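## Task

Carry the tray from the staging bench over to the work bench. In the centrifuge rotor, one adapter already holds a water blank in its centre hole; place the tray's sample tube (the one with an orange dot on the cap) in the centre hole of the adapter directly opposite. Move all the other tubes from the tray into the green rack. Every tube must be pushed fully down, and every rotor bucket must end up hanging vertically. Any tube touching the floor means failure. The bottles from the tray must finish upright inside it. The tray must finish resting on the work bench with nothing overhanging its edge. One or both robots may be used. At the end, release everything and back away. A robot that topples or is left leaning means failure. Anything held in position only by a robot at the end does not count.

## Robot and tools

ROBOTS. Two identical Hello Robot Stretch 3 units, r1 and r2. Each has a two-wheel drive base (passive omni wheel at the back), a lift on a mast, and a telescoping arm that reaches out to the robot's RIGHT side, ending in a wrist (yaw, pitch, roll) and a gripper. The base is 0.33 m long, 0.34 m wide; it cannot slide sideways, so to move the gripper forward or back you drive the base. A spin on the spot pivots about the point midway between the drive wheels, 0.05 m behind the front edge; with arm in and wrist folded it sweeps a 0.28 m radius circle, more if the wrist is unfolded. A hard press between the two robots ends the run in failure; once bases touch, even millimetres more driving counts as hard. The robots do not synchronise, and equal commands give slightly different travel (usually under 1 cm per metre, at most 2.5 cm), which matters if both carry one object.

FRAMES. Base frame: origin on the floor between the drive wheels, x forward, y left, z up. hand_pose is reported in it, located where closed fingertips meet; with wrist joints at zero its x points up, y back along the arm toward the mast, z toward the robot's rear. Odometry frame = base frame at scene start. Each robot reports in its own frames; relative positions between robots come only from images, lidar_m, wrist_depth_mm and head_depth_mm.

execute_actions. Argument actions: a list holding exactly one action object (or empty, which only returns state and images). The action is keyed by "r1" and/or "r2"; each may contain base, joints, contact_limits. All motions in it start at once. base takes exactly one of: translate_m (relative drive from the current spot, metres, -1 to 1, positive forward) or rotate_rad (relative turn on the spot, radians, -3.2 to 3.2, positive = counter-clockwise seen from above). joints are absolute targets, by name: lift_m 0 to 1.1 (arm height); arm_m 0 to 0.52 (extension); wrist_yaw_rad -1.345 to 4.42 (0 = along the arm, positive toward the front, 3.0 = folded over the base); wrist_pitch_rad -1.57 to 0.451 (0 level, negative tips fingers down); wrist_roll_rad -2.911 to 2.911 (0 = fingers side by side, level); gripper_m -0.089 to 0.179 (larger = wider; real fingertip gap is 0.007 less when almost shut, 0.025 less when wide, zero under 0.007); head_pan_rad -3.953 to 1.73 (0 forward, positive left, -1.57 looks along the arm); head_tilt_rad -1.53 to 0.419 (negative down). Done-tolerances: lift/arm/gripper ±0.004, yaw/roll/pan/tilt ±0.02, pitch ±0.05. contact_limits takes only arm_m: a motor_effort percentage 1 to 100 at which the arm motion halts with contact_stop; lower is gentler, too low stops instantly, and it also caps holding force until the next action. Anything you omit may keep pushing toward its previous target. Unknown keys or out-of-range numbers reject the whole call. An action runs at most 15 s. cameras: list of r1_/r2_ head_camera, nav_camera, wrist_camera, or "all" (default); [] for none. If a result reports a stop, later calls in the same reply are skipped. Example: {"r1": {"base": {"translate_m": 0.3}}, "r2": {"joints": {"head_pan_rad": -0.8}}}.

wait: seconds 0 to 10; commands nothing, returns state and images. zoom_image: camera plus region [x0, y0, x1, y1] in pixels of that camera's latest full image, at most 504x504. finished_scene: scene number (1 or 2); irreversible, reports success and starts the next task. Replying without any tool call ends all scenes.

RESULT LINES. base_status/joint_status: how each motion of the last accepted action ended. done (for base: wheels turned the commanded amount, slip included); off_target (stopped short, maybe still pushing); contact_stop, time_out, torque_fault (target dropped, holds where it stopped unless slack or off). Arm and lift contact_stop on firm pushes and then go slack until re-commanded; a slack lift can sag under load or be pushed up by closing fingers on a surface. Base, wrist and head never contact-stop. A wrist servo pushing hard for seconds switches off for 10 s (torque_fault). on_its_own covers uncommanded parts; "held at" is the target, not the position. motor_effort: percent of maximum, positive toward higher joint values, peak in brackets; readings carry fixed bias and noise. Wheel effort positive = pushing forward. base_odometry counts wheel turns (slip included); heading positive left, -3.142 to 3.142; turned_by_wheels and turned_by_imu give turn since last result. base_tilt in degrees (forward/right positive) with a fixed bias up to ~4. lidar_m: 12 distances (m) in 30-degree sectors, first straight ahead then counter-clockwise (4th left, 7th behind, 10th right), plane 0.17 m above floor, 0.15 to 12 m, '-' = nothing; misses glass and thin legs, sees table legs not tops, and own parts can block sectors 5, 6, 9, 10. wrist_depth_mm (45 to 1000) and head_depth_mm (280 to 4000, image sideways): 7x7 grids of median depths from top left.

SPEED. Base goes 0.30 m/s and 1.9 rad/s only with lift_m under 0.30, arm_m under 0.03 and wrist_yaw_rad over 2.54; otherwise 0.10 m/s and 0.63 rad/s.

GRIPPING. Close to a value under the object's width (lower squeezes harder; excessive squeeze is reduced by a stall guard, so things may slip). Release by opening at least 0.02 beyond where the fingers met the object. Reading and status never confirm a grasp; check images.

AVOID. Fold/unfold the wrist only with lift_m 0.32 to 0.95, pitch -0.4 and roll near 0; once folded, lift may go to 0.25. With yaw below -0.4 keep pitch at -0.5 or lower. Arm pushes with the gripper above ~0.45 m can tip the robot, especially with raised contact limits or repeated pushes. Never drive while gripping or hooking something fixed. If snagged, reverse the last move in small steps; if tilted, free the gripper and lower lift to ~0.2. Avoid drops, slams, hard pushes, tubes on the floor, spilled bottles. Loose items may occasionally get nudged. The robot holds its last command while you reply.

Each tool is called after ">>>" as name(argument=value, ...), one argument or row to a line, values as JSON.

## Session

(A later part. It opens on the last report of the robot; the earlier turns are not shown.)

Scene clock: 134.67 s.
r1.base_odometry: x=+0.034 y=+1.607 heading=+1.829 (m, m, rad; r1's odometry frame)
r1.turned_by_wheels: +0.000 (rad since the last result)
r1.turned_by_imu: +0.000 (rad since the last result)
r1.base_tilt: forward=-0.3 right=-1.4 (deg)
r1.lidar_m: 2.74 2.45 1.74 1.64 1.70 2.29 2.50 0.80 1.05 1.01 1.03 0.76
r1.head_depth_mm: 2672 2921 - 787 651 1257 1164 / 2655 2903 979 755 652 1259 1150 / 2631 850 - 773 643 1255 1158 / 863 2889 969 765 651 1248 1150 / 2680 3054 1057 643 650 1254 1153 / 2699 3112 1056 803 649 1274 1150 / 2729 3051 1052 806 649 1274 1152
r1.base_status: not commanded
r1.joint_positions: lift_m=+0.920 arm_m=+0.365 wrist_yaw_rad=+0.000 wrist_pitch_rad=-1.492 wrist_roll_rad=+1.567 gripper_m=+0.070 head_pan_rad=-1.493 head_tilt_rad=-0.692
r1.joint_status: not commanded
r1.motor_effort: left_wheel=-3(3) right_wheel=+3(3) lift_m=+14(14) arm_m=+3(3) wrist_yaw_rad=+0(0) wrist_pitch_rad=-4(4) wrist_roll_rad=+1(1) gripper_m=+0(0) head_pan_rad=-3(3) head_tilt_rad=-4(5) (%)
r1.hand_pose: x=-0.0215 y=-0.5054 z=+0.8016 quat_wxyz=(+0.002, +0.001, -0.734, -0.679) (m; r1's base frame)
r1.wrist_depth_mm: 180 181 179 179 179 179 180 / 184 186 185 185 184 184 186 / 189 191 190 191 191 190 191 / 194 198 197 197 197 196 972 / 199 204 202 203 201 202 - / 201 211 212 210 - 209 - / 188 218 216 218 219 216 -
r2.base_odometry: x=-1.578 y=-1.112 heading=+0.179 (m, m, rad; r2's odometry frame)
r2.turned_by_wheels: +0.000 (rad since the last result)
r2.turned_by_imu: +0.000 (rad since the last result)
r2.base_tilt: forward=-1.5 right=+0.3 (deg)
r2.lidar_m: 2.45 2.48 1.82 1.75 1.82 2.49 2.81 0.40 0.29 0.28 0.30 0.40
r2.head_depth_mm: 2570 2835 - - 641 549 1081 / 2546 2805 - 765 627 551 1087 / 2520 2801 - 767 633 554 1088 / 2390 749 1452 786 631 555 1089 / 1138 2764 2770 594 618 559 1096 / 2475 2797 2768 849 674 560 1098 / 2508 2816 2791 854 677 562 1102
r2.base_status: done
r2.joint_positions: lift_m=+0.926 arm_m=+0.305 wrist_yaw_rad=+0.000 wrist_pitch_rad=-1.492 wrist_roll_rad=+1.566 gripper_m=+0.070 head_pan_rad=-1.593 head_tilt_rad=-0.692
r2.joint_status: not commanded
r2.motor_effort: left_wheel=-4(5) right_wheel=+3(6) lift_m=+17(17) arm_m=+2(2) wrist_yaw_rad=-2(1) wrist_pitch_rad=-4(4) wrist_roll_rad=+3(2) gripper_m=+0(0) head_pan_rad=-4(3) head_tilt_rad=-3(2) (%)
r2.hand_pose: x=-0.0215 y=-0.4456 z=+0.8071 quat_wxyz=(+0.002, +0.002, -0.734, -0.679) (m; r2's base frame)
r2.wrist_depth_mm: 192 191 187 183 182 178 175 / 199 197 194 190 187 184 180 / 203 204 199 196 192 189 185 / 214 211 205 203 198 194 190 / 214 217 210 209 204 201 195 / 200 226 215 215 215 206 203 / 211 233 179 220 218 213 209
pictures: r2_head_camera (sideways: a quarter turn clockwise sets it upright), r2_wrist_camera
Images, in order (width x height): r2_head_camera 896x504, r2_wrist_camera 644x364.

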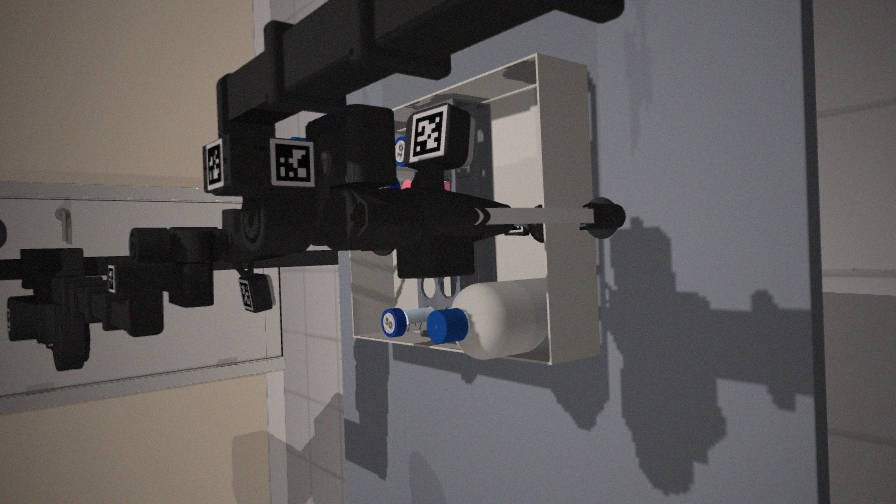

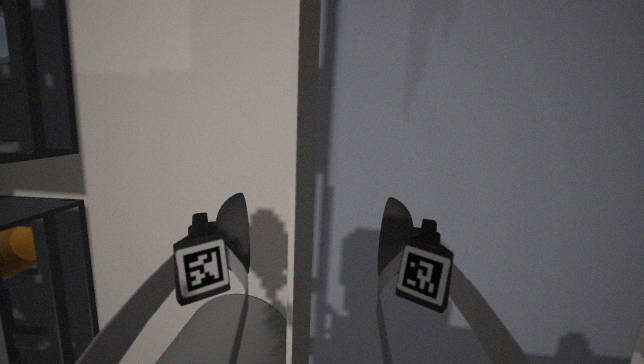

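>>> execute_actions(
  actions=[
    {"r1":{"joints":{"gripper_m":-0.055}},"r2":{"joints":{"gripper_m":-0.055}}},
  ],
  cameras=[],
)

>>> execute_actions(
  actions=[
    {"r1":{"joints":{"lift_m":1.094}},"r2":{"joints":{"lift_m":1.099}}},
  ],
  cameras=["r1_head_camera"],
)

>>> execute_actions(
  actions=[
    {"r1":{"base":{"translate_m":-0.7}},"r2":{"base":{"translate_m":0.7}}},
  ],
  cameras=["r1_head_camera"],
)

Scene clock: 142.43 s.
r1.base_odometry: x=+0.034 y=+1.607 heading=+1.829 (m, m, rad; r1's odometry frame)
r1.turned_by_wheels: +0.000 (rad since the last result)
r1.turned_by_imu: +0.001 (rad since the last result)
r1.base_tilt: forward=-0.4 right=-1.4 (deg)
r1.lidar_m: 2.74 2.44 1.74 1.65 1.69 2.29 2.51 0.80 1.05 1.01 1.03 0.75
r1.head_depth_mm: 2647 2975 - 786 652 1251 1155 / 2716 2893 975 756 652 1256 1153 / 2604 854 - 776 653 1245 1160 / 858 2913 966 765 651 1244 1149 / 2690 3026 1052 646 651 1253 1160 / 2691 3032 1057 803 649 1285 1156 / 2708 3048 1054 801 649 1275 1153
r1.base_status: not commanded
r1.joint_positions: lift_m=+0.920 arm_m=+0.365 wrist_yaw_rad=+0.003 wrist_pitch_rad=-1.477 wrist_roll_rad=+1.563 gripper_m=-0.054 head_pan_rad=-1.493 head_tilt_rad=-0.692
r1.joint_status: all done
r1.motor_effort: left_wheel=-2(3) right_wheel=+2(3) lift_m=+17(18) arm_m=+2(4) wrist_yaw_rad=-4(3) wrist_pitch_rad=-12(13) wrist_roll_rad=+2(2) gripper_m=-22(98) head_pan_rad=-3(3) head_tilt_rad=-4(5) (%)
r1.hand_pose: x=-0.0215 y=-0.5095 z=+0.8014 quat_wxyz=(+0.004, +0.004, -0.739, -0.673) (m; r1's base frame)
r1.wrist_depth_mm: 179 180 179 179 178 177 176 / 184 185 184 184 184 182 182 / 191 192 189 189 190 187 188 / 193 197 195 196 194 193 195 / 198 204 203 165 202 200 987 / 199 211 210 209 207 207 - / 186 219 215 216 216 212 -
r2.base_odometry: x=-1.578 y=-1.112 heading=+0.180 (m, m, rad; r2's odometry frame)
r2.turned_by_wheels: +0.000 (rad since the last result)
r2.turned_by_imu: +0.000 (rad since the last result)
r2.base_tilt: forward=-1.5 right=+0.2 (deg)
r2.lidar_m: 2.45 2.48 1.82 1.75 1.82 2.49 2.80 0.40 0.29 0.28 0.29 0.40
r2.head_depth_mm: 2530 2835 - - 641 549 1080 / 2540 2776 - 765 627 551 1081 / 2501 2770 - 765 631 553 1087 / 2390 748 1463 785 631 556 1090 / 1137 2788 2762 592 618 558 1093 / 2481 2808 2780 849 672 559 1098 / 2497 2821 2789 852 676 560 1101
r2.base_status: not commanded
r2.joint_positions: lift_m=+0.925 arm_m=+0.305 wrist_yaw_rad=+0.000 wrist_pitch_rad=-1.473 wrist_roll_rad=+1.566 gripper_m=-0.054 head_pan_rad=-1.593 head_tilt_rad=-0.692
r2.joint_status: all done
r2.motor_effort: left_wheel=-4(4) right_wheel=+3(2) lift_m=+26(26) arm_m=+0(2) wrist_yaw_rad=+0(0) wrist_pitch_rad=-13(15) wrist_roll_rad=+2(2) gripper_m=-21(96) head_pan_rad=-3(3) head_tilt_rad=-2(2) (%)
r2.hand_pose: x=-0.0215 y=-0.4506 z=+0.8068 quat_wxyz=(+0.002, +0.002, -0.740, -0.672) (m; r2's base frame)
r2.wrist_depth_mm: 192 192 187 183 180 176 172 / 198 198 193 188 185 181 177 / 202 204 199 193 191 186 181 / 216 212 205 200 198 192 186 / 192 218 212 - 203 198 192 / 202 225 220 217 210 204 199 / 211 234 175 220 217 210 204
pictures: none
No camera images: the call's "cameras" was empty. Leave "cameras" out to get every camera's image.

Scene clock: 144.83 s.
r1.base_odometry: x=+0.034 y=+1.607 heading=+1.829 (m, m, rad; r1's odometry frame)
r1.turned_by_wheels: +0.000 (rad since the last result)
r1.turned_by_imu: +0.001 (rad since the last result)
r1.base_tilt: forward=-0.2 right=-1.4 (deg)
r1.lidar_m: 2.74 2.45 1.75 1.64 1.70 2.28 2.50 0.80 1.05 1.01 1.04 0.75
r1.head_depth_mm: 2717 3009 942 784 655 1251 1156 / 2740 716 672 757 653 1262 1152 / 710 - 676 756 651 1254 1149 / 2583 856 653 756 651 1262 1157 / 2678 2894 531 752 649 1250 1152 / 2692 3041 1055 804 648 1273 1144 / 2697 3048 1056 802 648 1275 1158
r1.base_status: not commanded
r1.joint_positions: lift_m=+1.093 arm_m=+0.365 wrist_yaw_rad=+0.004 wrist_pitch_rad=-1.477 wrist_roll_rad=+1.562 gripper_m=-0.048 head_pan_rad=-1.493 head_tilt_rad=-0.692
r1.joint_status: all done
r1.on_its_own: gripper_m is held at -0.049, not at your -0.055, by its stall guard, which is not easing now
r1.motor_effort: left_wheel=-2(2) right_wheel=+2(2) lift_m=+25(26) arm_m=+2(2) wrist_yaw_rad=-3(4) wrist_pitch_rad=-12(12) wrist_roll_rad=+3(3) gripper_m=-20(22) head_pan_rad=-3(2) head_tilt_rad=-4(5) (%)
r1.hand_pose: x=-0.0215 y=-0.5096 z=+0.9748 quat_wxyz=(+0.005, +0.004, -0.739, -0.673) (m; r1's base frame)
r1.wrist_depth_mm: 177 178 176 341 341 - - / 183 184 181 350 352 350 - / 189 190 188 359 363 - - / 193 197 195 370 372 - - / 199 205 203 164 387 - - / 197 212 211 209 399 - - / 187 221 216 220 412 - -
r2.base_odometry: x=-1.578 y=-1.112 heading=+0.180 (m, m, rad; r2's odometry frame)
r2.turned_by_wheels: +0.000 (rad since the last result)
r2.turned_by_imu: +0.000 (rad since the last result)
r2.base_tilt: forward=-1.4 right=+0.3 (deg)
r2.lidar_m: 2.45 2.48 1.81 1.75 1.82 2.49 2.81 0.40 0.29 0.28 0.29 0.40
r2.head_depth_mm: 2536 2841 2663 745 658 549 1083 / - 2681 656 541 663 551 1088 / - 2697 655 538 665 554 1088 / 688 - 650 536 668 554 1090 / 2463 2782 475 519 671 557 1092 / 2498 2794 2654 789 674 559 1096 / 2494 2819 2795 853 678 561 1103
r2.base_status: not commanded
r2.joint_positions: lift_m=+1.098 arm_m=+0.305 wrist_yaw_rad=+0.000 wrist_pitch_rad=-1.473 wrist_roll_rad=+1.567 gripper_m=-0.054 head_pan_rad=-1.593 head_tilt_rad=-0.692
r2.joint_status: all done
r2.motor_effort: left_wheel=-4(4) right_wheel=+2(3) lift_m=+71(80) arm_m=+0(0) wrist_yaw_rad=-1(1) wrist_pitch_rad=-13(13) wrist_roll_rad=+2(2) gripper_m=-21(21) head_pan_rad=-3(3) head_tilt_rad=-3(3) (%)
r2.hand_pose: x=-0.0215 y=-0.4505 z=+0.9793 quat_wxyz=(+0.002, +0.001, -0.740, -0.672) (m; r2's base frame)
r2.wrist_depth_mm: 194 195 191 188 341 331 - / 199 200 195 194 348 339 - / 204 206 200 198 358 347 - / 215 212 206 203 369 367 - / 191 218 212 - 383 376 - / 202 222 218 311 393 392 - / 205 230 175 412 408 - -
pictures: r1_head_camera (sideways: a quarter turn clockwise sets it upright)
Images, in order (width x height): r1_head_camera 896x504.

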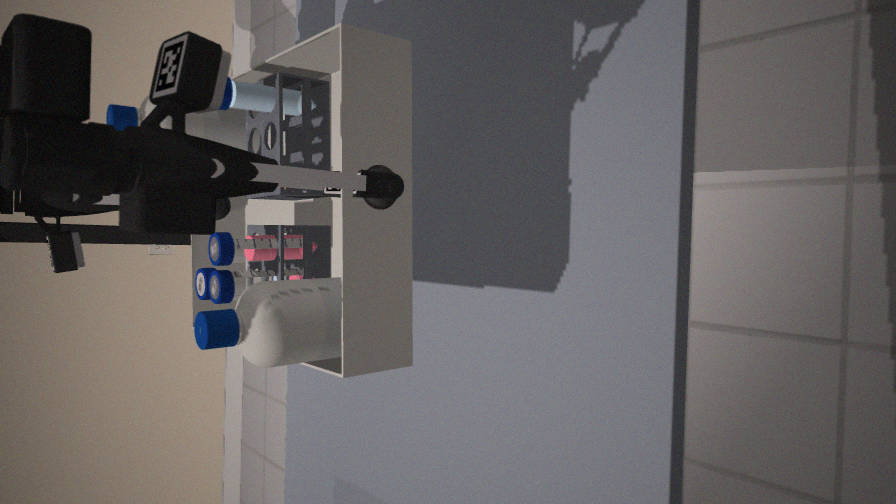

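Scene clock: 153.20 s.
r1.base_odometry: x=+0.213 y=+0.931 heading=+1.829 (m, m, rad; r1's odometry frame)
r1.turned_by_wheels: +0.000 (rad since the last result)
r1.turned_by_imu: +0.007 (rad since the last result)
r1.base_tilt: forward=-0.1 right=-1.5 (deg)
r1.lidar_m: 1.41 2.40 1.70 1.62 1.69 2.26 1.83 1.83 3.23 0.38 1.06 1.41
r1.head_depth_mm: 2773 3029 2321 1994 1606 1347 1156 / 2775 735 667 1932 1595 1341 1153 / 726 - 684 806 652 803 1124 / 2578 831 570 777 652 1258 1133 / 2724 2911 544 780 651 1318 1146 / 2689 3054 1053 754 649 1308 1149 / 2722 3101 1051 803 648 1305 1145
r1.base_status: done
r1.joint_positions: lift_m=+1.093 arm_m=+0.365 wrist_yaw_rad=+0.004 wrist_pitch_rad=-1.443 wrist_roll_rad=+1.562 gripper_m=-0.048 head_pan_rad=-1.493 head_tilt_rad=-0.692
r1.joint_status: not commanded
r1.on_its_own: gripper_m is held at -0.049, not at your -0.055, by its stall guard, which is not easing now; wrist_pitch_rad is at rest, and its effort (-29) is outside its rest range (-20 to +32)
r1.motor_effort: left_wheel=+0(5) right_wheel=+1(5) lift_m=+26(26) arm_m=+1(2) wrist_yaw_rad=-3(4) wrist_pitch_rad=-29(28) wrist_roll_rad=+3(3) gripper_m=-22(22) head_pan_rad=-2(2) head_tilt_rad=-5(4) (%)
r1.hand_pose: x=-0.0215 y=-0.5183 z=+0.9749 quat_wxyz=(+0.005, +0.004, -0.750, -0.661) (m; r1's base frame)
r1.wrist_depth_mm: 182 180 177 - - - - / 187 187 184 - - - - / 192 194 190 367 364 - - / 199 201 197 371 368 - - / 205 210 205 266 380 - - / 200 218 216 406 391 - - / 195 226 218 221 411 - -
r2.base_odometry: x=-0.889 y=-0.987 heading=+0.179 (m, m, rad; r2's odometry frame)
r2.turned_by_wheels: +0.000 (rad since the last result)
r2.turned_by_imu: -0.004 (rad since the last result)
r2.base_tilt: forward=-1.5 right=+0.3 (deg)
r2.lidar_m: 1.75 2.48 1.82 1.75 1.82 2.48 1.12 0.40 0.29 0.27 3.09 1.96
r2.head_depth_mm: 2519 2851 2672 747 659 549 1099 / - 2717 656 541 661 552 1084 / - 2682 657 539 664 552 657 / 717 - 653 755 688 568 1092 / 2465 2704 487 533 1628 1358 1157 / 2505 2817 2649 1928 1638 1365 1165 / 2497 2835 2787 2074 1642 1370 1169
r2.base_status: done
r2.joint_positions: lift_m=+1.098 arm_m=+0.305 wrist_yaw_rad=+0.000 wrist_pitch_rad=-1.447 wrist_roll_rad=+1.568 gripper_m=-0.054 head_pan_rad=-1.593 head_tilt_rad=-0.692
r2.joint_status: not commanded
r2.on_its_own: wrist_pitch_rad is at rest, and its effort (-25) is outside its rest range (-20 to +32)
r2.motor_effort: left_wheel=-2(4) right_wheel=+1(5) lift_m=+71(71) arm_m=-2(2) wrist_yaw_rad=-1(0) wrist_pitch_rad=-25(26) wrist_roll_rad=+1(1) gripper_m=-23(23) head_pan_rad=-3(4) head_tilt_rad=-3(3) (%)
r2.hand_pose: x=-0.0215 y=-0.4575 z=+0.9794 quat_wxyz=(+0.001, +0.001, -0.749, -0.662) (m; r2's base frame)
r2.wrist_depth_mm: 199 198 191 191 339 324 949 / 202 204 197 194 349 336 - / 205 209 202 198 358 343 - / 222 215 208 203 366 358 - / 197 222 213 131 - - - / 205 225 218 215 - - - / 231 235 174 - - - -
pictures: r1_head_camera (sideways: a quarter turn clockwise sets it upright)
Images, in order (width x height): r1_head_camera 896x504.

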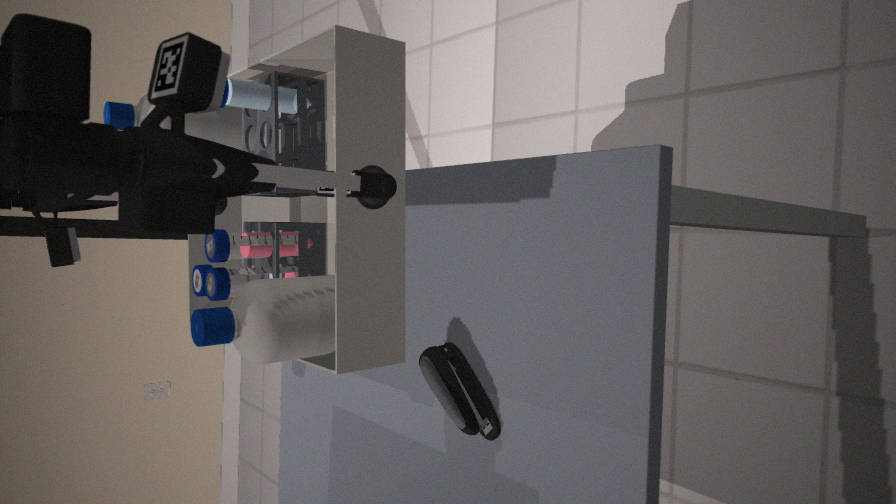

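>>> execute_actions(
  actions=[
    {"r1":{"joints":{"arm_m":0.378}},"r2":{"joints":{"arm_m":0.317}}},
  ],
  cameras=[],
)

>>> execute_actions(
  actions=[
    {"r1":{"base":{"translate_m":-0.8},"joints":{"arm_m":0.39}},"r2":{"base":{"translate_m":0.8},"joints":{"arm_m":0.323}}},
  ],
  cameras=["r1_nav_camera"],
)

Scene clock: 160.87 s.
r1.base_odometry: x=+0.213 y=+0.931 heading=+1.829 (m, m, rad; r1's odometry frame)
r1.turned_by_wheels: +0.000 (rad since the last result)
r1.turned_by_imu: +0.001 (rad since the last result)
r1.base_tilt: forward=-0.2 right=-1.5 (deg)
r1.lidar_m: 1.41 2.40 1.70 1.61 1.69 2.27 1.83 1.83 3.22 0.38 1.06 1.42
r1.head_depth_mm: 2725 3005 2316 1989 1602 1337 1155 / 2801 743 667 1933 1616 1344 1154 / 718 - 679 806 652 804 1134 / 2616 834 570 778 651 1256 1133 / 2673 2900 546 780 651 1304 1160 / 2698 3117 1053 749 648 1303 1150 / 2707 3146 1059 801 647 1308 1147
r1.base_status: not commanded
r1.joint_positions: lift_m=+1.093 arm_m=+0.378 wrist_yaw_rad=+0.004 wrist_pitch_rad=-1.476 wrist_roll_rad=+1.562 gripper_m=-0.048 head_pan_rad=-1.493 head_tilt_rad=-0.692
r1.joint_status: all done
r1.on_its_own: gripper_m is held at -0.049, not at your -0.055, by its stall guard, which is not easing now
r1.motor_effort: left_wheel=+0(0) right_wheel=+1(1) lift_m=+26(26) arm_m=+3(4) wrist_yaw_rad=-3(4) wrist_pitch_rad=-12(29) wrist_roll_rad=+3(3) gripper_m=-19(21) head_pan_rad=-2(2) head_tilt_rad=-4(4) (%)
r1.hand_pose: x=-0.0215 y=-0.5226 z=+0.9748 quat_wxyz=(+0.005, +0.004, -0.739, -0.673) (m; r1's base frame)
r1.wrist_depth_mm: 176 176 175 - - - - / 181 183 181 - - - - / 188 189 188 368 366 - - / 193 198 196 369 372 - - / 198 205 203 162 388 - - / 203 213 212 214 396 - - / 188 221 216 220 412 - -
r2.base_odometry: x=-0.889 y=-0.987 heading=+0.179 (m, m, rad; r2's odometry frame)
r2.turned_by_wheels: +0.000 (rad since the last result)
r2.turned_by_imu: +0.000 (rad since the last result)
r2.base_tilt: forward=-1.5 right=+0.3 (deg)
r2.lidar_m: 1.75 2.49 1.82 1.75 1.82 2.49 1.13 0.40 0.29 0.27 3.12 1.96
r2.head_depth_mm: 2531 2856 2655 747 660 550 1097 / - 2715 657 539 661 552 1086 / - 2692 657 537 665 553 659 / 709 - 654 753 687 568 1092 / 2495 2715 484 532 1633 1358 1160 / 2494 2817 2643 1905 1639 1359 1167 / 2494 2786 2791 2074 1646 1371 1172
r2.base_status: not commanded
r2.joint_positions: lift_m=+1.098 arm_m=+0.317 wrist_yaw_rad=+0.000 wrist_pitch_rad=-1.480 wrist_roll_rad=+1.568 gripper_m=-0.054 head_pan_rad=-1.593 head_tilt_rad=-0.692
r2.joint_status: all done
r2.motor_effort: left_wheel=-3(2) right_wheel=+1(1) lift_m=+71(72) arm_m=+1(0) wrist_yaw_rad=+0(0) wrist_pitch_rad=-10(25) wrist_roll_rad=+1(1) gripper_m=-20(22) head_pan_rad=-3(3) head_tilt_rad=-2(3) (%)
r2.hand_pose: x=-0.0215 y=-0.4607 z=+0.9793 quat_wxyz=(+0.001, +0.001, -0.738, -0.675) (m; r2's base frame)
r2.wrist_depth_mm: 194 195 189 188 338 332 995 / 200 200 195 194 346 338 - / 202 206 201 198 359 350 - / 215 211 205 204 369 363 - / 191 216 212 130 - - - / 202 222 217 - - - - / 203 229 174 - - - -
pictures: none
No camera images: the call's "cameras" was empty. Leave "cameras" out to get every camera's image.

Scene clock: 170.33 s.
r1.base_odometry: x=+0.418 y=+0.157 heading=+1.829 (m, m, rad; r1's odometry frame)
r1.turned_by_wheels: +0.000 (rad since the last result)
r1.turned_by_imu: +0.006 (rad since the last result)
r1.base_tilt: forward=-0.3 right=-1.4 (deg)
r1.lidar_m: 2.19 2.33 1.69 1.62 1.68 2.25 2.45 1.07 1.44 1.34 1.28 0.84
r1.head_depth_mm: 2759 3054 2333 1992 1608 1344 1152 / 2763 772 672 1929 1598 1345 1157 / 2568 - 707 1851 1595 1345 1151 / 2628 860 586 1698 1603 1348 1152 / 2713 2895 562 1852 1594 1339 1159 / 2770 3127 2619 1972 1587 1328 1152 / 2731 3119 2600 1970 1595 1341 1152
r1.base_status: done
r1.joint_positions: lift_m=+1.093 arm_m=+0.390 wrist_yaw_rad=+0.004 wrist_pitch_rad=-1.478 wrist_roll_rad=+1.562 gripper_m=-0.048 head_pan_rad=-1.493 head_tilt_rad=-0.692
r1.joint_status: all done
r1.on_its_own: gripper_m is held at -0.049, not at your -0.055, by its stall guard, which is not easing now
r1.motor_effort: left_wheel=-2(7) right_wheel=+3(4) lift_m=+26(26) arm_m=+2(6) wrist_yaw_rad=-4(4) wrist_pitch_rad=-11(12) wrist_roll_rad=+2(3) gripper_m=-20(20) head_pan_rad=-2(2) head_tilt_rad=-5(4) (%)
r1.hand_pose: x=-0.0215 y=-0.5341 z=+0.9748 quat_wxyz=(+0.005, +0.004, -0.739, -0.674) (m; r1's base frame)
r1.wrist_depth_mm: 176 176 175 - - - - / 181 183 180 - - - - / 188 189 187 - - - - / 192 198 195 - - - - / 201 206 203 160 - - - / 199 212 212 214 - - - / 191 222 216 - - - -
r2.base_odometry: x=-0.102 y=-0.844 heading=+0.179 (m, m, rad; r2's odometry frame)
r2.turned_by_wheels: +0.000 (rad since the last result)
r2.turned_by_imu: -0.003 (rad since the last result)
r2.base_tilt: forward=-1.5 right=+0.3 (deg)
r2.lidar_m: 1.07 2.50 1.82 1.75 1.82 2.48 1.13 0.84 1.21 1.34 1.33 0.98
r2.head_depth_mm: 2507 2827 2684 1866 1602 1338 1144 / - 2721 658 547 1605 1350 1154 / - 2709 659 546 1616 1352 1156 / 715 - 656 1079 1621 1350 1156 / 2470 2698 491 541 1634 1357 1165 / 2493 2810 2644 1928 1646 1362 1166 / 2506 2808 2782 2066 1640 1363 1172
r2.base_status: done
r2.joint_positions: lift_m=+1.098 arm_m=+0.323 wrist_yaw_rad=+0.000 wrist_pitch_rad=-1.481 wrist_roll_rad=+1.569 gripper_m=-0.054 head_pan_rad=-1.593 head_tilt_rad=-0.692
r2.joint_status: all done
r2.motor_effort: left_wheel=-3(4) right_wheel=+2(5) lift_m=+71(71) arm_m=+0(4) wrist_yaw_rad=-1(0) wrist_pitch_rad=-9(10) wrist_roll_rad=+1(1) gripper_m=-20(20) head_pan_rad=-3(3) head_tilt_rad=-3(4) (%)
r2.hand_pose: x=-0.0215 y=-0.4665 z=+0.9793 quat_wxyz=(+0.001, +0.000, -0.738, -0.675) (m; r2's base frame)
r2.wrist_depth_mm: 195 195 190 188 - - 986 / 199 199 195 194 - - - / 203 205 200 199 - - - / 215 211 205 203 - - - / 191 216 212 - - - - / 219 223 216 - - - - / 205 228 174 - - - -
pictures: r1_nav_camera (sideways: a quarter turn counterclockwise sets it upright)
Images, in order (width x height): r1_nav_camera 672x504.

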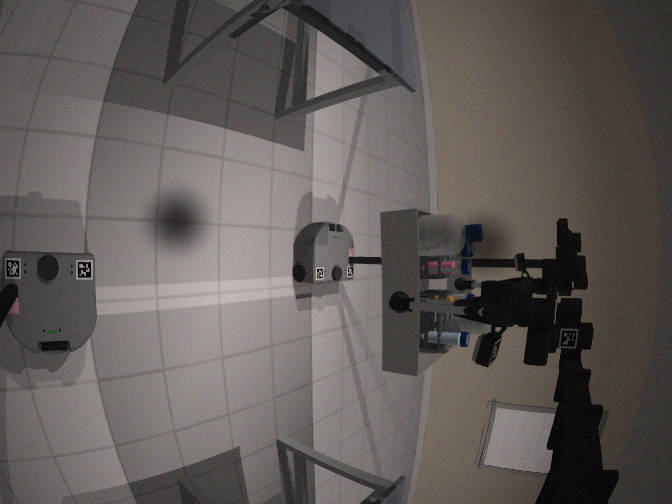

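>>> execute_actions(
  actions=[
    {"r1":{"base":{"translate_m":-0.9},"joints":{"arm_m":0.403}},"r2":{"base":{"translate_m":0.9},"joints":{"arm_m":0.331}}},
  ],
  cameras=["r1_nav_camera","r2_nav_camera"],
)

Scene clock: 185.17 s.
r1.base_odometry: x=+0.647 y=-0.713 heading=+1.829 (m, m, rad; r1's odometry frame)
r1.turned_by_wheels: +0.000 (rad since the last result)
r1.turned_by_imu: +0.008 (rad since the last result)
r1.base_tilt: forward=-0.1 right=-1.3 (deg)
r1.lidar_m: 1.68 2.32 1.67 1.60 1.65 2.23 1.75 1.56 0.44 0.43 3.23 1.70
r1.head_depth_mm: 2755 3083 866 805 654 1350 1156 / 2770 765 667 808 654 1313 1158 / 1206 - 705 1365 1521 1285 1114 / 2637 856 598 1742 1591 1349 1151 / 2747 2956 573 2002 1597 1336 1153 / 2745 3132 2606 1977 1594 1329 1153 / 2763 3200 2605 1974 1576 1341 1156
r1.base_status: done
r1.joint_positions: lift_m=+1.093 arm_m=+0.403 wrist_yaw_rad=+0.004 wrist_pitch_rad=-1.488 wrist_roll_rad=+1.563 gripper_m=-0.048 head_pan_rad=-1.493 head_tilt_rad=-0.692
r1.joint_status: all done
r1.on_its_own: gripper_m is held at -0.049, not at your -0.055, by its stall guard, which is not easing now
r1.motor_effort: left_wheel=-4(8) right_wheel=+4(5) lift_m=+26(26) arm_m=+3(4) wrist_yaw_rad=-3(3) wrist_pitch_rad=-6(11) wrist_roll_rad=+3(2) gripper_m=-19(20) head_pan_rad=-3(3) head_tilt_rad=-5(4) (%)
r1.hand_pose: x=-0.0216 y=-0.5445 z=+0.9748 quat_wxyz=(+0.004, +0.004, -0.735, -0.678) (m; r1's base frame)
r1.wrist_depth_mm: 174 175 174 338 342 - - / 179 181 181 348 351 - - / 186 188 187 357 362 - - / 191 196 194 - - - - / 204 203 202 199 - - - / 193 212 212 - - - - / 188 221 216 - - - -
r2.base_odometry: x=+0.783 y=-0.684 heading=+0.179 (m, m, rad; r2's odometry frame)
r2.turned_by_wheels: +0.000 (rad since the last result)
r2.turned_by_imu: -0.003 (rad since the last result)
r2.base_tilt: forward=-1.6 right=+0.3 (deg)
r2.lidar_m: 1.03 2.52 1.83 1.76 1.83 2.49 1.71 1.92 3.09 0.27 0.27 0.39
r2.head_depth_mm: 2531 2848 2687 1874 1606 1339 1146 / 2629 2738 664 552 1617 1341 1146 / - 2671 676 552 1624 1350 1157 / 715 - 656 653 1492 583 723 / 2475 2724 496 547 672 557 509 / 2471 2798 2650 756 673 559 510 / 2468 2795 2802 851 678 562 510
r2.base_status: done
r2.joint_positions: lift_m=+1.098 arm_m=+0.331 wrist_yaw_rad=+0.000 wrist_pitch_rad=-1.491 wrist_roll_rad=+1.571 gripper_m=-0.054 head_pan_rad=-1.593 head_tilt_rad=-0.692
r2.joint_status: all done
r2.motor_effort: left_wheel=-3(3) right_wheel=+2(6) lift_m=+71(71) arm_m=+1(1) wrist_yaw_rad=+0(0) wrist_pitch_rad=-5(9) wrist_roll_rad=+0(0) gripper_m=-19(20) head_pan_rad=-3(3) head_tilt_rad=-3(2) (%)
r2.hand_pose: x=-0.0215 y=-0.4720 z=+0.9794 quat_wxyz=(+0.000, +0.000, -0.735, -0.679) (m; r2's base frame)
r2.wrist_depth_mm: 192 194 190 187 - - - / 197 199 195 193 - - - / 201 203 199 197 - - - / 213 209 204 203 815 - - / 191 215 210 130 381 376 - / 215 219 216 215 392 389 - / 221 227 173 413 412 397 -
pictures: r1_nav_camera (sideways: a quarter turn counterclockwise sets it upright), r2_nav_camera (sideways: a quarter turn counterclockwise sets it upright)
Images, in order (width x height): r1_nav_camera 672x504, r2_nav_camera 672x504.

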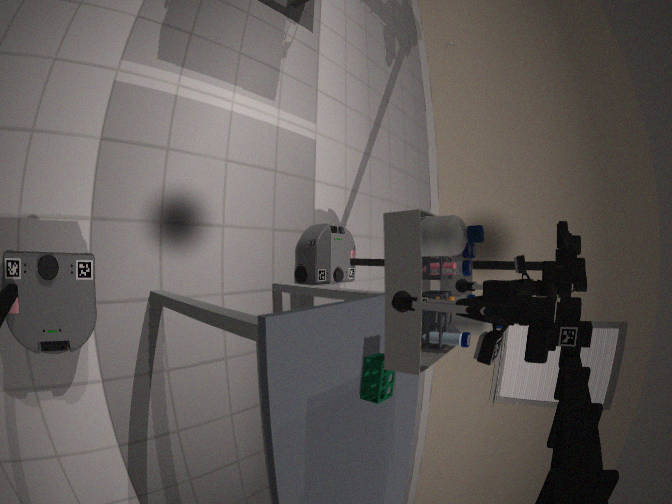

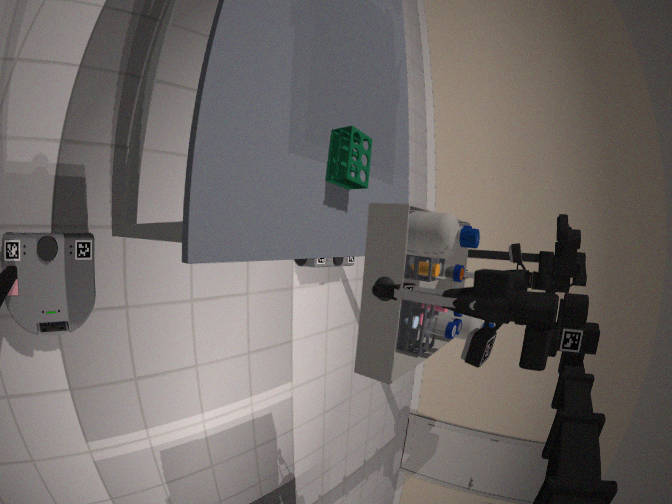

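>>> execute_actions(
  actions=[
    {"r1":{"base":{"translate_m":-0.68},"joints":{"arm_m":0.412}},"r2":{"base":{"translate_m":0.68},"joints":{"arm_m":0.334}}},
  ],
  cameras=["r1_nav_camera","r2_nav_camera"],
)

Scene clock: 196.73 s.
r1.base_odometry: x=+0.821 y=-1.370 heading=+1.829 (m, m, rad; r1's odometry frame)
r1.turned_by_wheels: +0.000 (rad since the last result)
r1.turned_by_imu: +0.006 (rad since the last result)
r1.base_tilt: forward=-0.3 right=-1.3 (deg)
r1.lidar_m: 2.35 2.29 1.65 1.59 1.64 2.21 1.70 0.95 1.13 1.08 1.12 0.69
r1.head_depth_mm: 2755 3037 941 807 672 1339 1157 / 2784 766 595 811 672 1344 1156 / 782 - 601 805 670 1340 1152 / 2678 860 594 803 670 1346 1152 / 2768 2943 583 805 669 1341 1154 / 2779 3163 1054 802 687 1333 1155 / 2824 3197 1057 803 688 1331 1150
r1.base_status: done
r1.joint_positions: lift_m=+1.093 arm_m=+0.412 wrist_yaw_rad=+0.003 wrist_pitch_rad=-1.497 wrist_roll_rad=+1.565 gripper_m=-0.048 head_pan_rad=-1.493 head_tilt_rad=-0.692
r1.joint_status: all done
r1.on_its_own: gripper_m is held at -0.049, not at your -0.055, by its stall guard, which is not easing now
r1.motor_effort: left_wheel=-4(8) right_wheel=+4(5) lift_m=+25(26) arm_m=+3(4) wrist_yaw_rad=-3(4) wrist_pitch_rad=-2(6) wrist_roll_rad=+2(3) gripper_m=-19(20) head_pan_rad=-3(2) head_tilt_rad=-5(4) (%)
r1.hand_pose: x=-0.0216 y=-0.5513 z=+0.9748 quat_wxyz=(+0.003, +0.003, -0.733, -0.681) (m; r1's base frame)
r1.wrist_depth_mm: 174 174 173 339 344 - - / 178 181 180 350 354 - - / 186 187 187 363 363 - - / 190 195 193 371 380 - - / 204 203 202 198 387 - - / 191 210 211 309 403 - - / 188 221 215 413 419 - -
r2.base_odometry: x=+1.453 y=-0.562 heading=+0.179 (m, m, rad; r2's odometry frame)
r2.turned_by_wheels: +0.000 (rad since the last result)
r2.turned_by_imu: -0.003 (rad since the last result)
r2.base_tilt: forward=-1.5 right=+0.3 (deg)
r2.lidar_m: 1.27 2.54 1.84 1.77 1.83 2.48 2.39 0.39 0.28 0.27 0.28 0.38
r2.head_depth_mm: 2533 2853 2683 769 661 549 502 / 2593 2747 664 552 662 552 503 / - 2707 676 551 665 553 505 / 712 - 655 652 667 556 506 / 2460 2710 498 548 670 557 507 / 2504 2809 2642 814 674 559 509 / 2481 2791 2780 853 676 561 500
r2.base_status: done
r2.joint_positions: lift_m=+1.098 arm_m=+0.334 wrist_yaw_rad=-0.001 wrist_pitch_rad=-1.499 wrist_roll_rad=+1.572 gripper_m=-0.054 head_pan_rad=-1.593 head_tilt_rad=-0.692
r2.joint_status: all done
r2.motor_effort: left_wheel=-3(3) right_wheel=+2(6) lift_m=+71(71) arm_m=+2(3) wrist_yaw_rad=+1(1) wrist_pitch_rad=-1(5) wrist_roll_rad=-1(0) gripper_m=-19(20) head_pan_rad=-3(3) head_tilt_rad=-3(2) (%)
r2.hand_pose: x=-0.0215 y=-0.4728 z=+0.9794 quat_wxyz=(+0.000, -0.001, -0.732, -0.682) (m; r2's base frame)
r2.wrist_depth_mm: 191 193 190 187 339 336 969 / 195 198 194 193 349 340 - / 200 202 199 198 362 353 - / 210 208 204 203 373 364 - / 189 214 210 - 383 374 - / 192 220 215 214 396 388 - / 220 226 173 414 410 403 -
pictures: r1_nav_camera (sideways: a quarter turn counterclockwise sets it upright), r2_nav_camera (sideways: a quarter turn counterclockwise sets it upright)
Images, in order (width x height): r1_nav_camera 672x504, r2_nav_camera 672x504.

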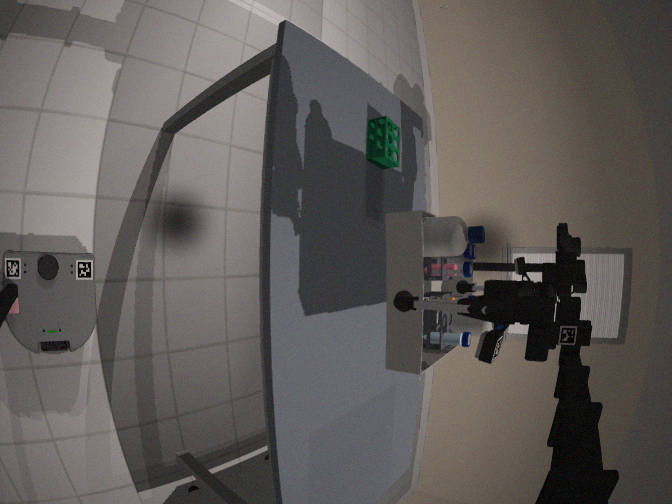

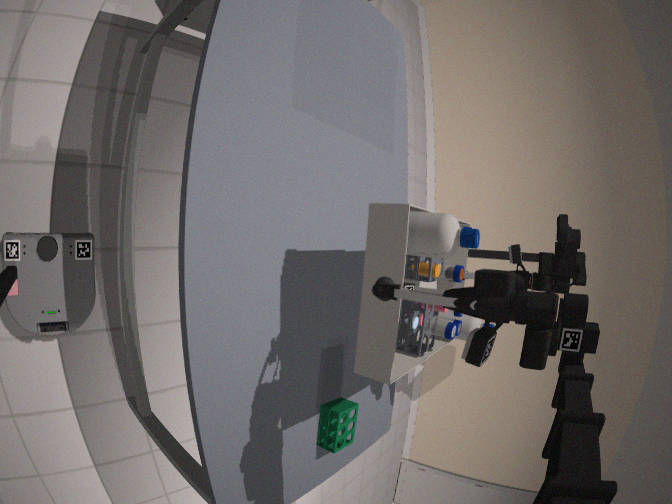

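>>> execute_actions(
  actions=[
    {"r1":{"joints":{"lift_m":0.94}},"r2":{"joints":{"lift_m":0.945}}},
  ],
  cameras=[],
)

>>> execute_actions(
  actions=[
    {"r1":{"joints":{"lift_m":0.922}},"r2":{"joints":{"lift_m":0.927}}},
  ],
  cameras=[],
)

>>> execute_actions(
  actions=[
    {"r1":{"joints":{"gripper_m":0.05}},"r2":{"joints":{"gripper_m":0.05}}},
  ],
  cameras=[],
)

>>> execute_actions(
  actions=[
    {"r1":{"joints":{"lift_m":1.1}},"r2":{"joints":{"lift_m":1.099}}},
  ],
  cameras=[],
)

>>> execute_actions(
  actions=[
    {"r1":{"joints":{"arm_m":0.0}},"r2":{"joints":{"arm_m":0.005,"head_pan_rad":-2.0,"head_tilt_rad":-0.75}}},
  ],
  cameras=["r2_head_camera","r2_nav_camera"],
)

Scene clock: 207.40 s.
r1.base_odometry: x=+0.821 y=-1.370 heading=+1.829 (m, m, rad; r1's odometry frame)
r1.turned_by_wheels: +0.000 (rad since the last result)
r1.turned_by_imu: +0.001 (rad since the last result)
r1.base_tilt: forward=-0.2 right=-1.4 (deg)
r1.lidar_m: 2.34 2.29 1.66 1.58 1.64 2.22 1.70 0.95 1.13 1.08 1.12 0.69
r1.head_depth_mm: 2703 2917 1043 809 671 1339 1157 / 2694 - 976 726 672 1334 1165 / 1191 2963 - 733 671 1335 1157 / 965 3041 938 709 670 1343 1158 / 2752 3205 1009 698 668 1339 1146 / 2766 3158 1057 804 686 1347 1151 / 2746 3165 1057 801 687 1335 1143
r1.base_status: not commanded
r1.joint_positions: lift_m=+0.940 arm_m=+0.412 wrist_yaw_rad=+0.003 wrist_pitch_rad=-1.496 wrist_roll_rad=+1.565 gripper_m=-0.048 head_pan_rad=-1.493 head_tilt_rad=-0.692
r1.joint_status: all done
r1.on_its_own: gripper_m is held at -0.049, not at your -0.055, by its stall guard, which is not easing now
r1.motor_effort: left_wheel=-4(4) right_wheel=+4(4) lift_m=+17(25) arm_m=+3(3) wrist_yaw_rad=-3(3) wrist_pitch_rad=-2(2) wrist_roll_rad=+1(2) gripper_m=-19(19) head_pan_rad=-3(1) head_tilt_rad=-4(5) (%)
r1.hand_pose: x=-0.0216 y=-0.5514 z=+0.8214 quat_wxyz=(+0.003, +0.003, -0.733, -0.680) (m; r1's base frame)
r1.wrist_depth_mm: 173 174 173 197 198 197 907 / 178 180 179 202 204 203 945 / 185 187 187 208 211 209 978 / 189 193 194 214 217 217 - / 203 203 201 198 223 226 - / 191 211 209 223 231 235 - / 188 220 215 237 241 - -
r2.base_odometry: x=+1.453 y=-0.562 heading=+0.179 (m, m, rad; r2's odometry frame)
r2.turned_by_wheels: +0.000 (rad since the last result)
r2.turned_by_imu: +0.000 (rad since the last result)
r2.base_tilt: forward=-1.5 right=+0.3 (deg)
r2.lidar_m: 1.27 2.54 1.84 1.76 1.84 2.48 2.39 0.39 0.28 0.27 0.28 0.38
r2.head_depth_mm: 2540 2796 - 796 643 550 503 / 2526 2728 1013 749 627 551 503 / 2517 2716 - 749 629 554 505 / 2412 735 1580 747 632 555 507 / 1157 2727 2771 594 635 556 507 / 2498 2796 2777 848 675 559 509 / 2484 2765 2797 854 677 562 500
r2.base_status: not commanded
r2.joint_positions: lift_m=+0.945 arm_m=+0.334 wrist_yaw_rad=-0.001 wrist_pitch_rad=-1.499 wrist_roll_rad=+1.572 gripper_m=-0.054 head_pan_rad=-1.593 head_tilt_rad=-0.692
r2.joint_status: all done
r2.motor_effort: left_wheel=-3(3) right_wheel=+2(2) lift_m=+27(68) arm_m=+1(2) wrist_yaw_rad=+1(2) wrist_pitch_rad=-1(1) wrist_roll_rad=+0(0) gripper_m=-19(19) head_pan_rad=-3(3) head_tilt_rad=-3(2) (%)
r2.hand_pose: x=-0.0215 y=-0.4729 z=+0.8268 quat_wxyz=(+0.000, -0.001, -0.732, -0.681) (m; r2's base frame)
r2.wrist_depth_mm: 191 193 190 188 199 196 193 / 195 198 194 193 206 202 198 / 200 203 199 198 211 208 204 / 211 209 204 203 219 213 209 / 191 214 210 - 225 220 216 / 193 220 215 215 229 228 223 / 223 226 173 243 241 237 231
pictures: none
No camera images: the call's "cameras" was empty. Leave "cameras" out to get every camera's image.

Scene clock: 208.30 s.
r1.base_odometry: x=+0.821 y=-1.370 heading=+1.829 (m, m, rad; r1's odometry frame)
r1.turned_by_wheels: +0.000 (rad since the last result)
r1.turned_by_imu: +0.000 (rad since the last result)
r1.base_tilt: forward=-0.2 right=-1.4 (deg)
r1.lidar_m: 2.35 2.29 1.66 1.59 1.64 2.22 1.70 0.95 1.13 1.08 1.12 0.69
r1.head_depth_mm: 2703 2945 - 783 672 1350 1150 / 2661 2948 997 788 670 1338 1159 / 1246 1853 - 792 670 1331 1154 / 1142 3008 977 731 669 1339 1151 / 2780 3137 1014 713 666 1349 1160 / 2793 3220 1059 805 688 1342 1155 / 2785 3192 1055 800 686 1334 1147
r1.base_status: not commanded
r1.joint_positions: lift_m=+0.922 arm_m=+0.412 wrist_yaw_rad=+0.002 wrist_pitch_rad=-1.496 wrist_roll_rad=+1.566 gripper_m=-0.048 head_pan_rad=-1.493 head_tilt_rad=-0.692
r1.joint_status: all done
r1.on_its_own: gripper_m is held at -0.049, not at your -0.055, by its stall guard, which is not easing now
r1.motor_effort: left_wheel=-4(4) right_wheel=+4(4) lift_m=+17(17) arm_m=+3(3) wrist_yaw_rad=-2(3) wrist_pitch_rad=-2(2) wrist_roll_rad=+2(2) gripper_m=-18(18) head_pan_rad=-2(2) head_tilt_rad=-4(5) (%)
r1.hand_pose: x=-0.0216 y=-0.5515 z=+0.8034 quat_wxyz=(+0.003, +0.002, -0.733, -0.680) (m; r1's base frame)
r1.wrist_depth_mm: 175 177 176 180 181 181 900 / 180 182 181 185 186 186 924 / 187 188 187 191 192 191 964 / 190 195 194 197 198 198 - / 203 202 201 198 204 204 - / 198 209 210 211 211 212 - / 187 217 214 217 220 220 -
r2.base_odometry: x=+1.453 y=-0.562 heading=+0.179 (m, m, rad; r2's odometry frame)
r2.turned_by_wheels: +0.000 (rad since the last result)
r2.turned_by_imu: +0.000 (rad since the last result)
r2.base_tilt: forward=-1.5 right=+0.2 (deg)
r2.lidar_m: 1.27 2.54 1.84 1.76 1.83 2.49 2.39 0.38 0.28 0.27 0.28 0.38
r2.head_depth_mm: 2553 2855 - - 643 549 503 / 2535 2801 1012 761 645 550 503 / 2505 2727 - 763 643 552 504 / 2426 744 1587 758 640 556 506 / 1186 2803 2721 608 635 557 508 / 2486 2819 2779 850 673 558 509 / 2472 2790 2780 850 680 562 500
r2.base_status: not commanded
r2.joint_positions: lift_m=+0.927 arm_m=+0.334 wrist_yaw_rad=-0.001 wrist_pitch_rad=-1.498 wrist_roll_rad=+1.572 gripper_m=-0.054 head_pan_rad=-1.593 head_tilt_rad=-0.692
r2.joint_status: all done
r2.motor_effort: left_wheel=-3(3) right_wheel=+2(2) lift_m=+26(28) arm_m=+2(2) wrist_yaw_rad=+1(0) wrist_pitch_rad=-1(1) wrist_roll_rad=+0(0) gripper_m=-19(19) head_pan_rad=-3(3) head_tilt_rad=-2(4) (%)
r2.hand_pose: x=-0.0215 y=-0.4729 z=+0.8088 quat_wxyz=(+0.000, -0.001, -0.732, -0.681) (m; r2's base frame)
r2.wrist_depth_mm: 190 191 187 184 183 180 177 / 194 196 192 190 188 185 182 / 198 201 197 195 195 190 187 / 211 207 204 202 200 197 193 / 189 214 209 - 207 203 198 / 216 221 215 216 212 208 205 / 203 228 172 223 221 216 212
pictures: none
No camera images: the call's "cameras" was empty. Leave "cameras" out to get every camera's image.

Scene clock: 209.83 s.
r1.base_odometry: x=+0.821 y=-1.370 heading=+1.829 (m, m, rad; r1's odometry frame)
r1.turned_by_wheels: +0.000 (rad since the last result)
r1.turned_by_imu: +0.000 (rad since the last result)
r1.base_tilt: forward=-0.2 right=-1.5 (deg)
r1.lidar_m: 2.35 2.29 1.65 1.59 1.64 2.22 1.70 0.95 1.13 1.08 1.12 0.69
r1.head_depth_mm: 2690 2950 - 787 671 1351 1157 / 2685 2942 1004 788 672 1346 1155 / 1250 1868 - 799 670 1347 1158 / 1137 3007 980 729 671 1340 1150 / 2761 3113 1016 715 670 1334 1150 / 2757 3175 1055 808 687 1340 1145 / 2773 3159 1057 803 686 1341 1147
r1.base_status: not commanded
r1.joint_positions: lift_m=+0.922 arm_m=+0.412 wrist_yaw_rad=+0.002 wrist_pitch_rad=-1.495 wrist_roll_rad=+1.566 gripper_m=+0.050 head_pan_rad=-1.493 head_tilt_rad=-0.692
r1.joint_status: all done
r1.motor_effort: left_wheel=-4(4) right_wheel=+3(4) lift_m=+18(18) arm_m=+3(3) wrist_yaw_rad=-2(3) wrist_pitch_rad=-2(3) wrist_roll_rad=+1(1) gripper_m=+0(80) head_pan_rad=-3(2) head_tilt_rad=-4(5) (%)
r1.hand_pose: x=-0.0216 y=-0.5516 z=+0.8034 quat_wxyz=(+0.003, +0.002, -0.733, -0.680) (m; r1's base frame)
r1.wrist_depth_mm: 180 181 180 181 182 181 913 / 185 186 186 186 187 186 948 / 188 193 192 192 193 191 - / 193 199 197 198 199 198 982 / 206 205 203 205 205 204 - / 192 212 214 212 213 213 - / 189 219 216 219 220 220 -
r2.base_odometry: x=+1.453 y=-0.562 heading=+0.179 (m, m, rad; r2's odometry frame)
r2.turned_by_wheels: +0.000 (rad since the last result)
r2.turned_by_imu: +0.000 (rad since the last result)
r2.base_tilt: forward=-1.5 right=+0.3 (deg)
r2.lidar_m: 1.27 2.53 1.84 1.77 1.83 2.49 2.39 0.38 0.28 0.27 0.28 0.38
r2.head_depth_mm: 2513 2874 - - 643 550 502 / 2536 2783 1013 762 643 552 503 / 2504 2730 - 759 644 553 505 / 2426 745 1588 761 640 554 507 / 1193 2803 2764 613 636 557 509 / 2497 2781 2790 849 675 561 510 / 2482 2785 2784 854 677 561 500
r2.base_status: not commanded
r2.joint_positions: lift_m=+0.927 arm_m=+0.334 wrist_yaw_rad=-0.001 wrist_pitch_rad=-1.497 wrist_roll_rad=+1.572 gripper_m=+0.050 head_pan_rad=-1.593 head_tilt_rad=-0.692
r2.joint_status: all done
r2.motor_effort: left_wheel=-2(3) right_wheel=+2(2) lift_m=+26(26) arm_m=+2(2) wrist_yaw_rad=+0(1) wrist_pitch_rad=-2(2) wrist_roll_rad=+0(1) gripper_m=+0(80) head_pan_rad=-3(2) head_tilt_rad=-3(3) (%)
r2.hand_pose: x=-0.0215 y=-0.4733 z=+0.8088 quat_wxyz=(+0.000, -0.001, -0.732, -0.681) (m; r2's base frame)
r2.wrist_depth_mm: 191 192 189 185 183 180 177 / 196 198 194 192 189 185 182 / 200 205 200 198 196 191 187 / 215 210 206 203 200 196 193 / 193 218 215 211 205 203 199 / 201 226 214 217 215 209 204 / 229 232 178 223 222 216 212
pictures: none
No camera images: the call's "cameras" was empty. Leave "cameras" out to get every camera's image.

Scene clock: 212.30 s.
r1.base_odometry: x=+0.821 y=-1.370 heading=+1.829 (m, m, rad; r1's odometry frame)
r1.turned_by_wheels: +0.000 (rad since the last result)
r1.turned_by_imu: +0.001 (rad since the last result)
r1.base_tilt: forward=-0.2 right=-1.4 (deg)
r1.lidar_m: 2.34 2.29 1.66 1.59 1.64 2.22 1.70 0.95 1.13 1.08 1.12 0.69
r1.head_depth_mm: 2779 3087 1070 811 674 1341 1155 / 2772 3137 911 787 670 1352 1157 / - 3276 973 797 672 1345 1157 / 2752 3095 978 729 670 1337 1154 / 2805 3147 1014 715 668 1340 1154 / 2799 3109 1058 802 684 1333 1149 / 2796 3102 1055 806 688 1336 1149
r1.base_status: not commanded
r1.joint_positions: lift_m=+1.100 arm_m=+0.412 wrist_yaw_rad=+0.002 wrist_pitch_rad=-1.495 wrist_roll_rad=+1.566 gripper_m=+0.050 head_pan_rad=-1.493 head_tilt_rad=-0.692
r1.joint_status: all done
r1.motor_effort: left_wheel=-4(4) right_wheel=+4(4) lift_m=+22(22) arm_m=+3(3) wrist_yaw_rad=-3(3) wrist_pitch_rad=-2(2) wrist_roll_rad=+1(2) gripper_m=+1(1) head_pan_rad=-2(2) head_tilt_rad=-5(5) (%)
r1.hand_pose: x=-0.0216 y=-0.5516 z=+0.9811 quat_wxyz=(+0.003, +0.002, -0.733, -0.680) (m; r1's base frame)
r1.wrist_depth_mm: 349 349 348 353 350 - - / 344 301 360 358 359 - - / 373 317 371 370 370 - - / 383 323 383 379 384 - - / 398 330 390 393 399 - - / 408 288 277 384 416 - - / 431 431 352 419 427 - -
r2.base_odometry: x=+1.453 y=-0.562 heading=+0.179 (m, m, rad; r2's odometry frame)
r2.turned_by_wheels: +0.000 (rad since the last result)
r2.turned_by_imu: +0.000 (rad since the last result)
r2.base_tilt: forward=-1.5 right=+0.3 (deg)
r2.lidar_m: 1.27 2.53 1.84 1.77 1.83 2.49 2.40 0.38 0.28 0.27 0.28 0.38
r2.head_depth_mm: 2538 2863 2671 825 645 550 503 / 2593 2748 1061 771 644 551 504 / - 2784 1757 767 640 555 505 / 1237 - 2607 758 641 555 506 / 2452 2801 2761 612 634 557 508 / 2516 2783 2776 850 676 560 508 / 2458 2776 2774 852 677 561 501
r2.base_status: not commanded
r2.joint_positions: lift_m=+1.098 arm_m=+0.334 wrist_yaw_rad=-0.001 wrist_pitch_rad=-1.497 wrist_roll_rad=+1.572 gripper_m=+0.050 head_pan_rad=-1.593 head_tilt_rad=-0.692
r2.joint_status: all done
r2.motor_effort: left_wheel=-2(2) right_wheel=+2(1) lift_m=+62(65) arm_m=+2(2) wrist_yaw_rad=+1(1) wrist_pitch_rad=-1(2) wrist_roll_rad=-1(0) gripper_m=+0(0) head_pan_rad=-3(3) head_tilt_rad=-3(3) (%)
r2.hand_pose: x=-0.0215 y=-0.4733 z=+0.9797 quat_wxyz=(+0.000, -0.001, -0.732, -0.681) (m; r2's base frame)
r2.wrist_depth_mm: 326 304 350 347 341 335 1000 / 276 310 360 356 350 347 - / 389 345 374 365 362 351 - / 400 325 383 381 371 365 - / 413 344 394 386 380 374 - / 378 350 253 354 401 389 - / 452 440 427 423 414 406 -
pictures: none
No camera images: the call's "cameras" was empty. Leave "cameras" out to get every camera's image.

Scene clock: 216.53 s.
r1.base_odometry: x=+0.821 y=-1.370 heading=+1.829 (m, m, rad; r1's odometry frame)
r1.turned_by_wheels: +0.000 (rad since the last result)
r1.turned_by_imu: +0.001 (rad since the last result)
r1.base_tilt: forward=-0.2 right=-1.5 (deg)
r1.lidar_m: 2.34 2.29 1.65 1.59 1.64 2.22 1.70 0.95 1.13 1.08 1.12 0.69
r1.head_depth_mm: - - - - - - 1152 / - - - - - - - / 1344 3063 988 803 - - 1157 / 2689 3076 977 804 - - 1149 / 2740 3135 1009 715 669 1304 1147 / 2748 3181 1059 806 685 1329 1150 / 2776 3165 1059 800 687 1342 1151
r1.base_status: not commanded
r1.joint_positions: lift_m=+1.100 arm_m=+0.000 wrist_yaw_rad=+0.002 wrist_pitch_rad=-1.495 wrist_roll_rad=+1.566 gripper_m=+0.050 head_pan_rad=-1.493 head_tilt_rad=-0.692
r1.joint_status: all done
r1.motor_effort: left_wheel=-4(4) right_wheel=+3(4) lift_m=+22(22) arm_m=-3(3) wrist_yaw_rad=-2(2) wrist_pitch_rad=-2(3) wrist_roll_rad=+1(1) gripper_m=+1(1) head_pan_rad=-2(3) head_tilt_rad=-4(4) (%)
r1.hand_pose: x=-0.0215 y=-0.1403 z=+0.9811 quat_wxyz=(+0.003, +0.002, -0.733, -0.680) (m; r1's base frame)
r1.wrist_depth_mm: 359 - - - - - - / 368 - - - - - - / 377 - - - - - - / 392 - - - - - - / 405 - - - - - - / 419 - - - - - - / 430 435 - - - - -
r2.base_odometry: x=+1.453 y=-0.562 heading=+0.179 (m, m, rad; r2's odometry frame)
r2.turned_by_wheels: +0.000 (rad since the last result)
r2.turned_by_imu: +0.000 (rad since the last result)
r2.base_tilt: forward=-1.5 right=+0.3 (deg)
r2.lidar_m: 1.27 2.53 1.83 1.76 1.83 2.49 2.38 0.39 0.28 0.27 0.28 0.38
r2.head_depth_mm: - - - 753 616 1249 1107 / - - - - - 575 1087 / - - - - - 551 1093 / - - - - 608 534 1149 / - - - - - - 1100 / - - - - - - 498 / - - - - - - 471
r2.base_status: not commanded
r2.joint_positions: lift_m=+1.098 arm_m=+0.005 wrist_yaw_rad=+0.000 wrist_pitch_rad=-1.497 wrist_roll_rad=+1.572 gripper_m=+0.050 head_pan_rad=-1.993 head_tilt_rad=-0.741
r2.joint_status: all done
r2.motor_effort: left_wheel=-2(2) right_wheel=+2(2) lift_m=+62(63) arm_m=-5(5) wrist_yaw_rad=+0(0) wrist_pitch_rad=-1(2) wrist_roll_rad=-1(1) gripper_m=+0(1) head_pan_rad=-4(26) head_tilt_rad=-3(7) (%)
r2.hand_pose: x=-0.0215 y=-0.1447 z=+0.9797 quat_wxyz=(+0.000, -0.001, -0.732, -0.681) (m; r2's base frame)
r2.wrist_depth_mm: 364 360 360 - - - 997 / 373 372 368 - - - - / 382 387 376 - - - - / 384 403 389 - - - - / 390 413 403 - - - - / 435 428 424 - - - - / 450 438 431 - - - -
pictures: r2_head_camera (sideways: a quarter turn clockwise sets it upright), r2_nav_camera (sideways: a quarter turn counterclockwise sets it upright)
Images, in order (width x height): r2_head_camera 896x504, r2_nav_camera 672x504.

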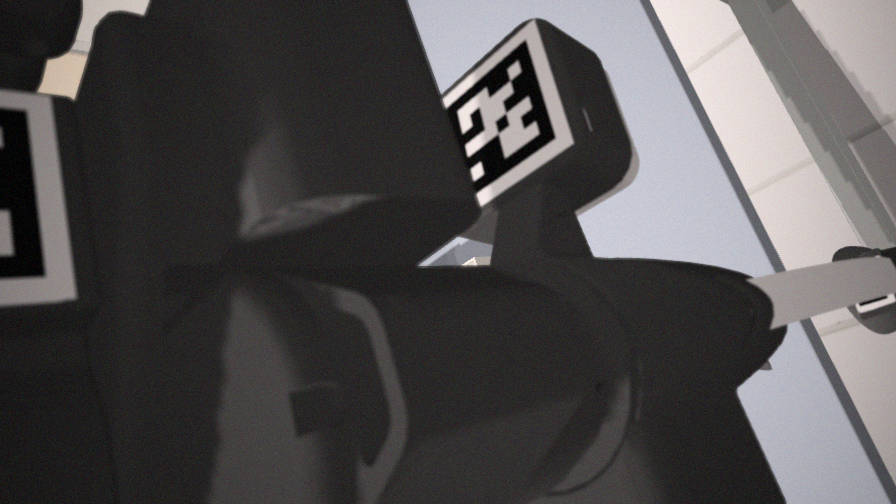

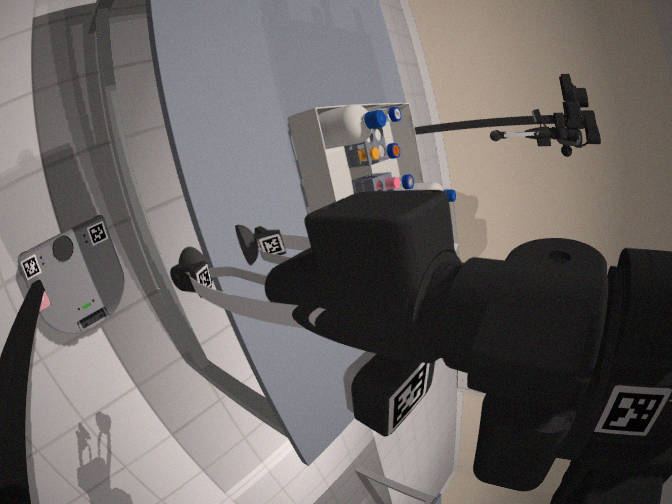

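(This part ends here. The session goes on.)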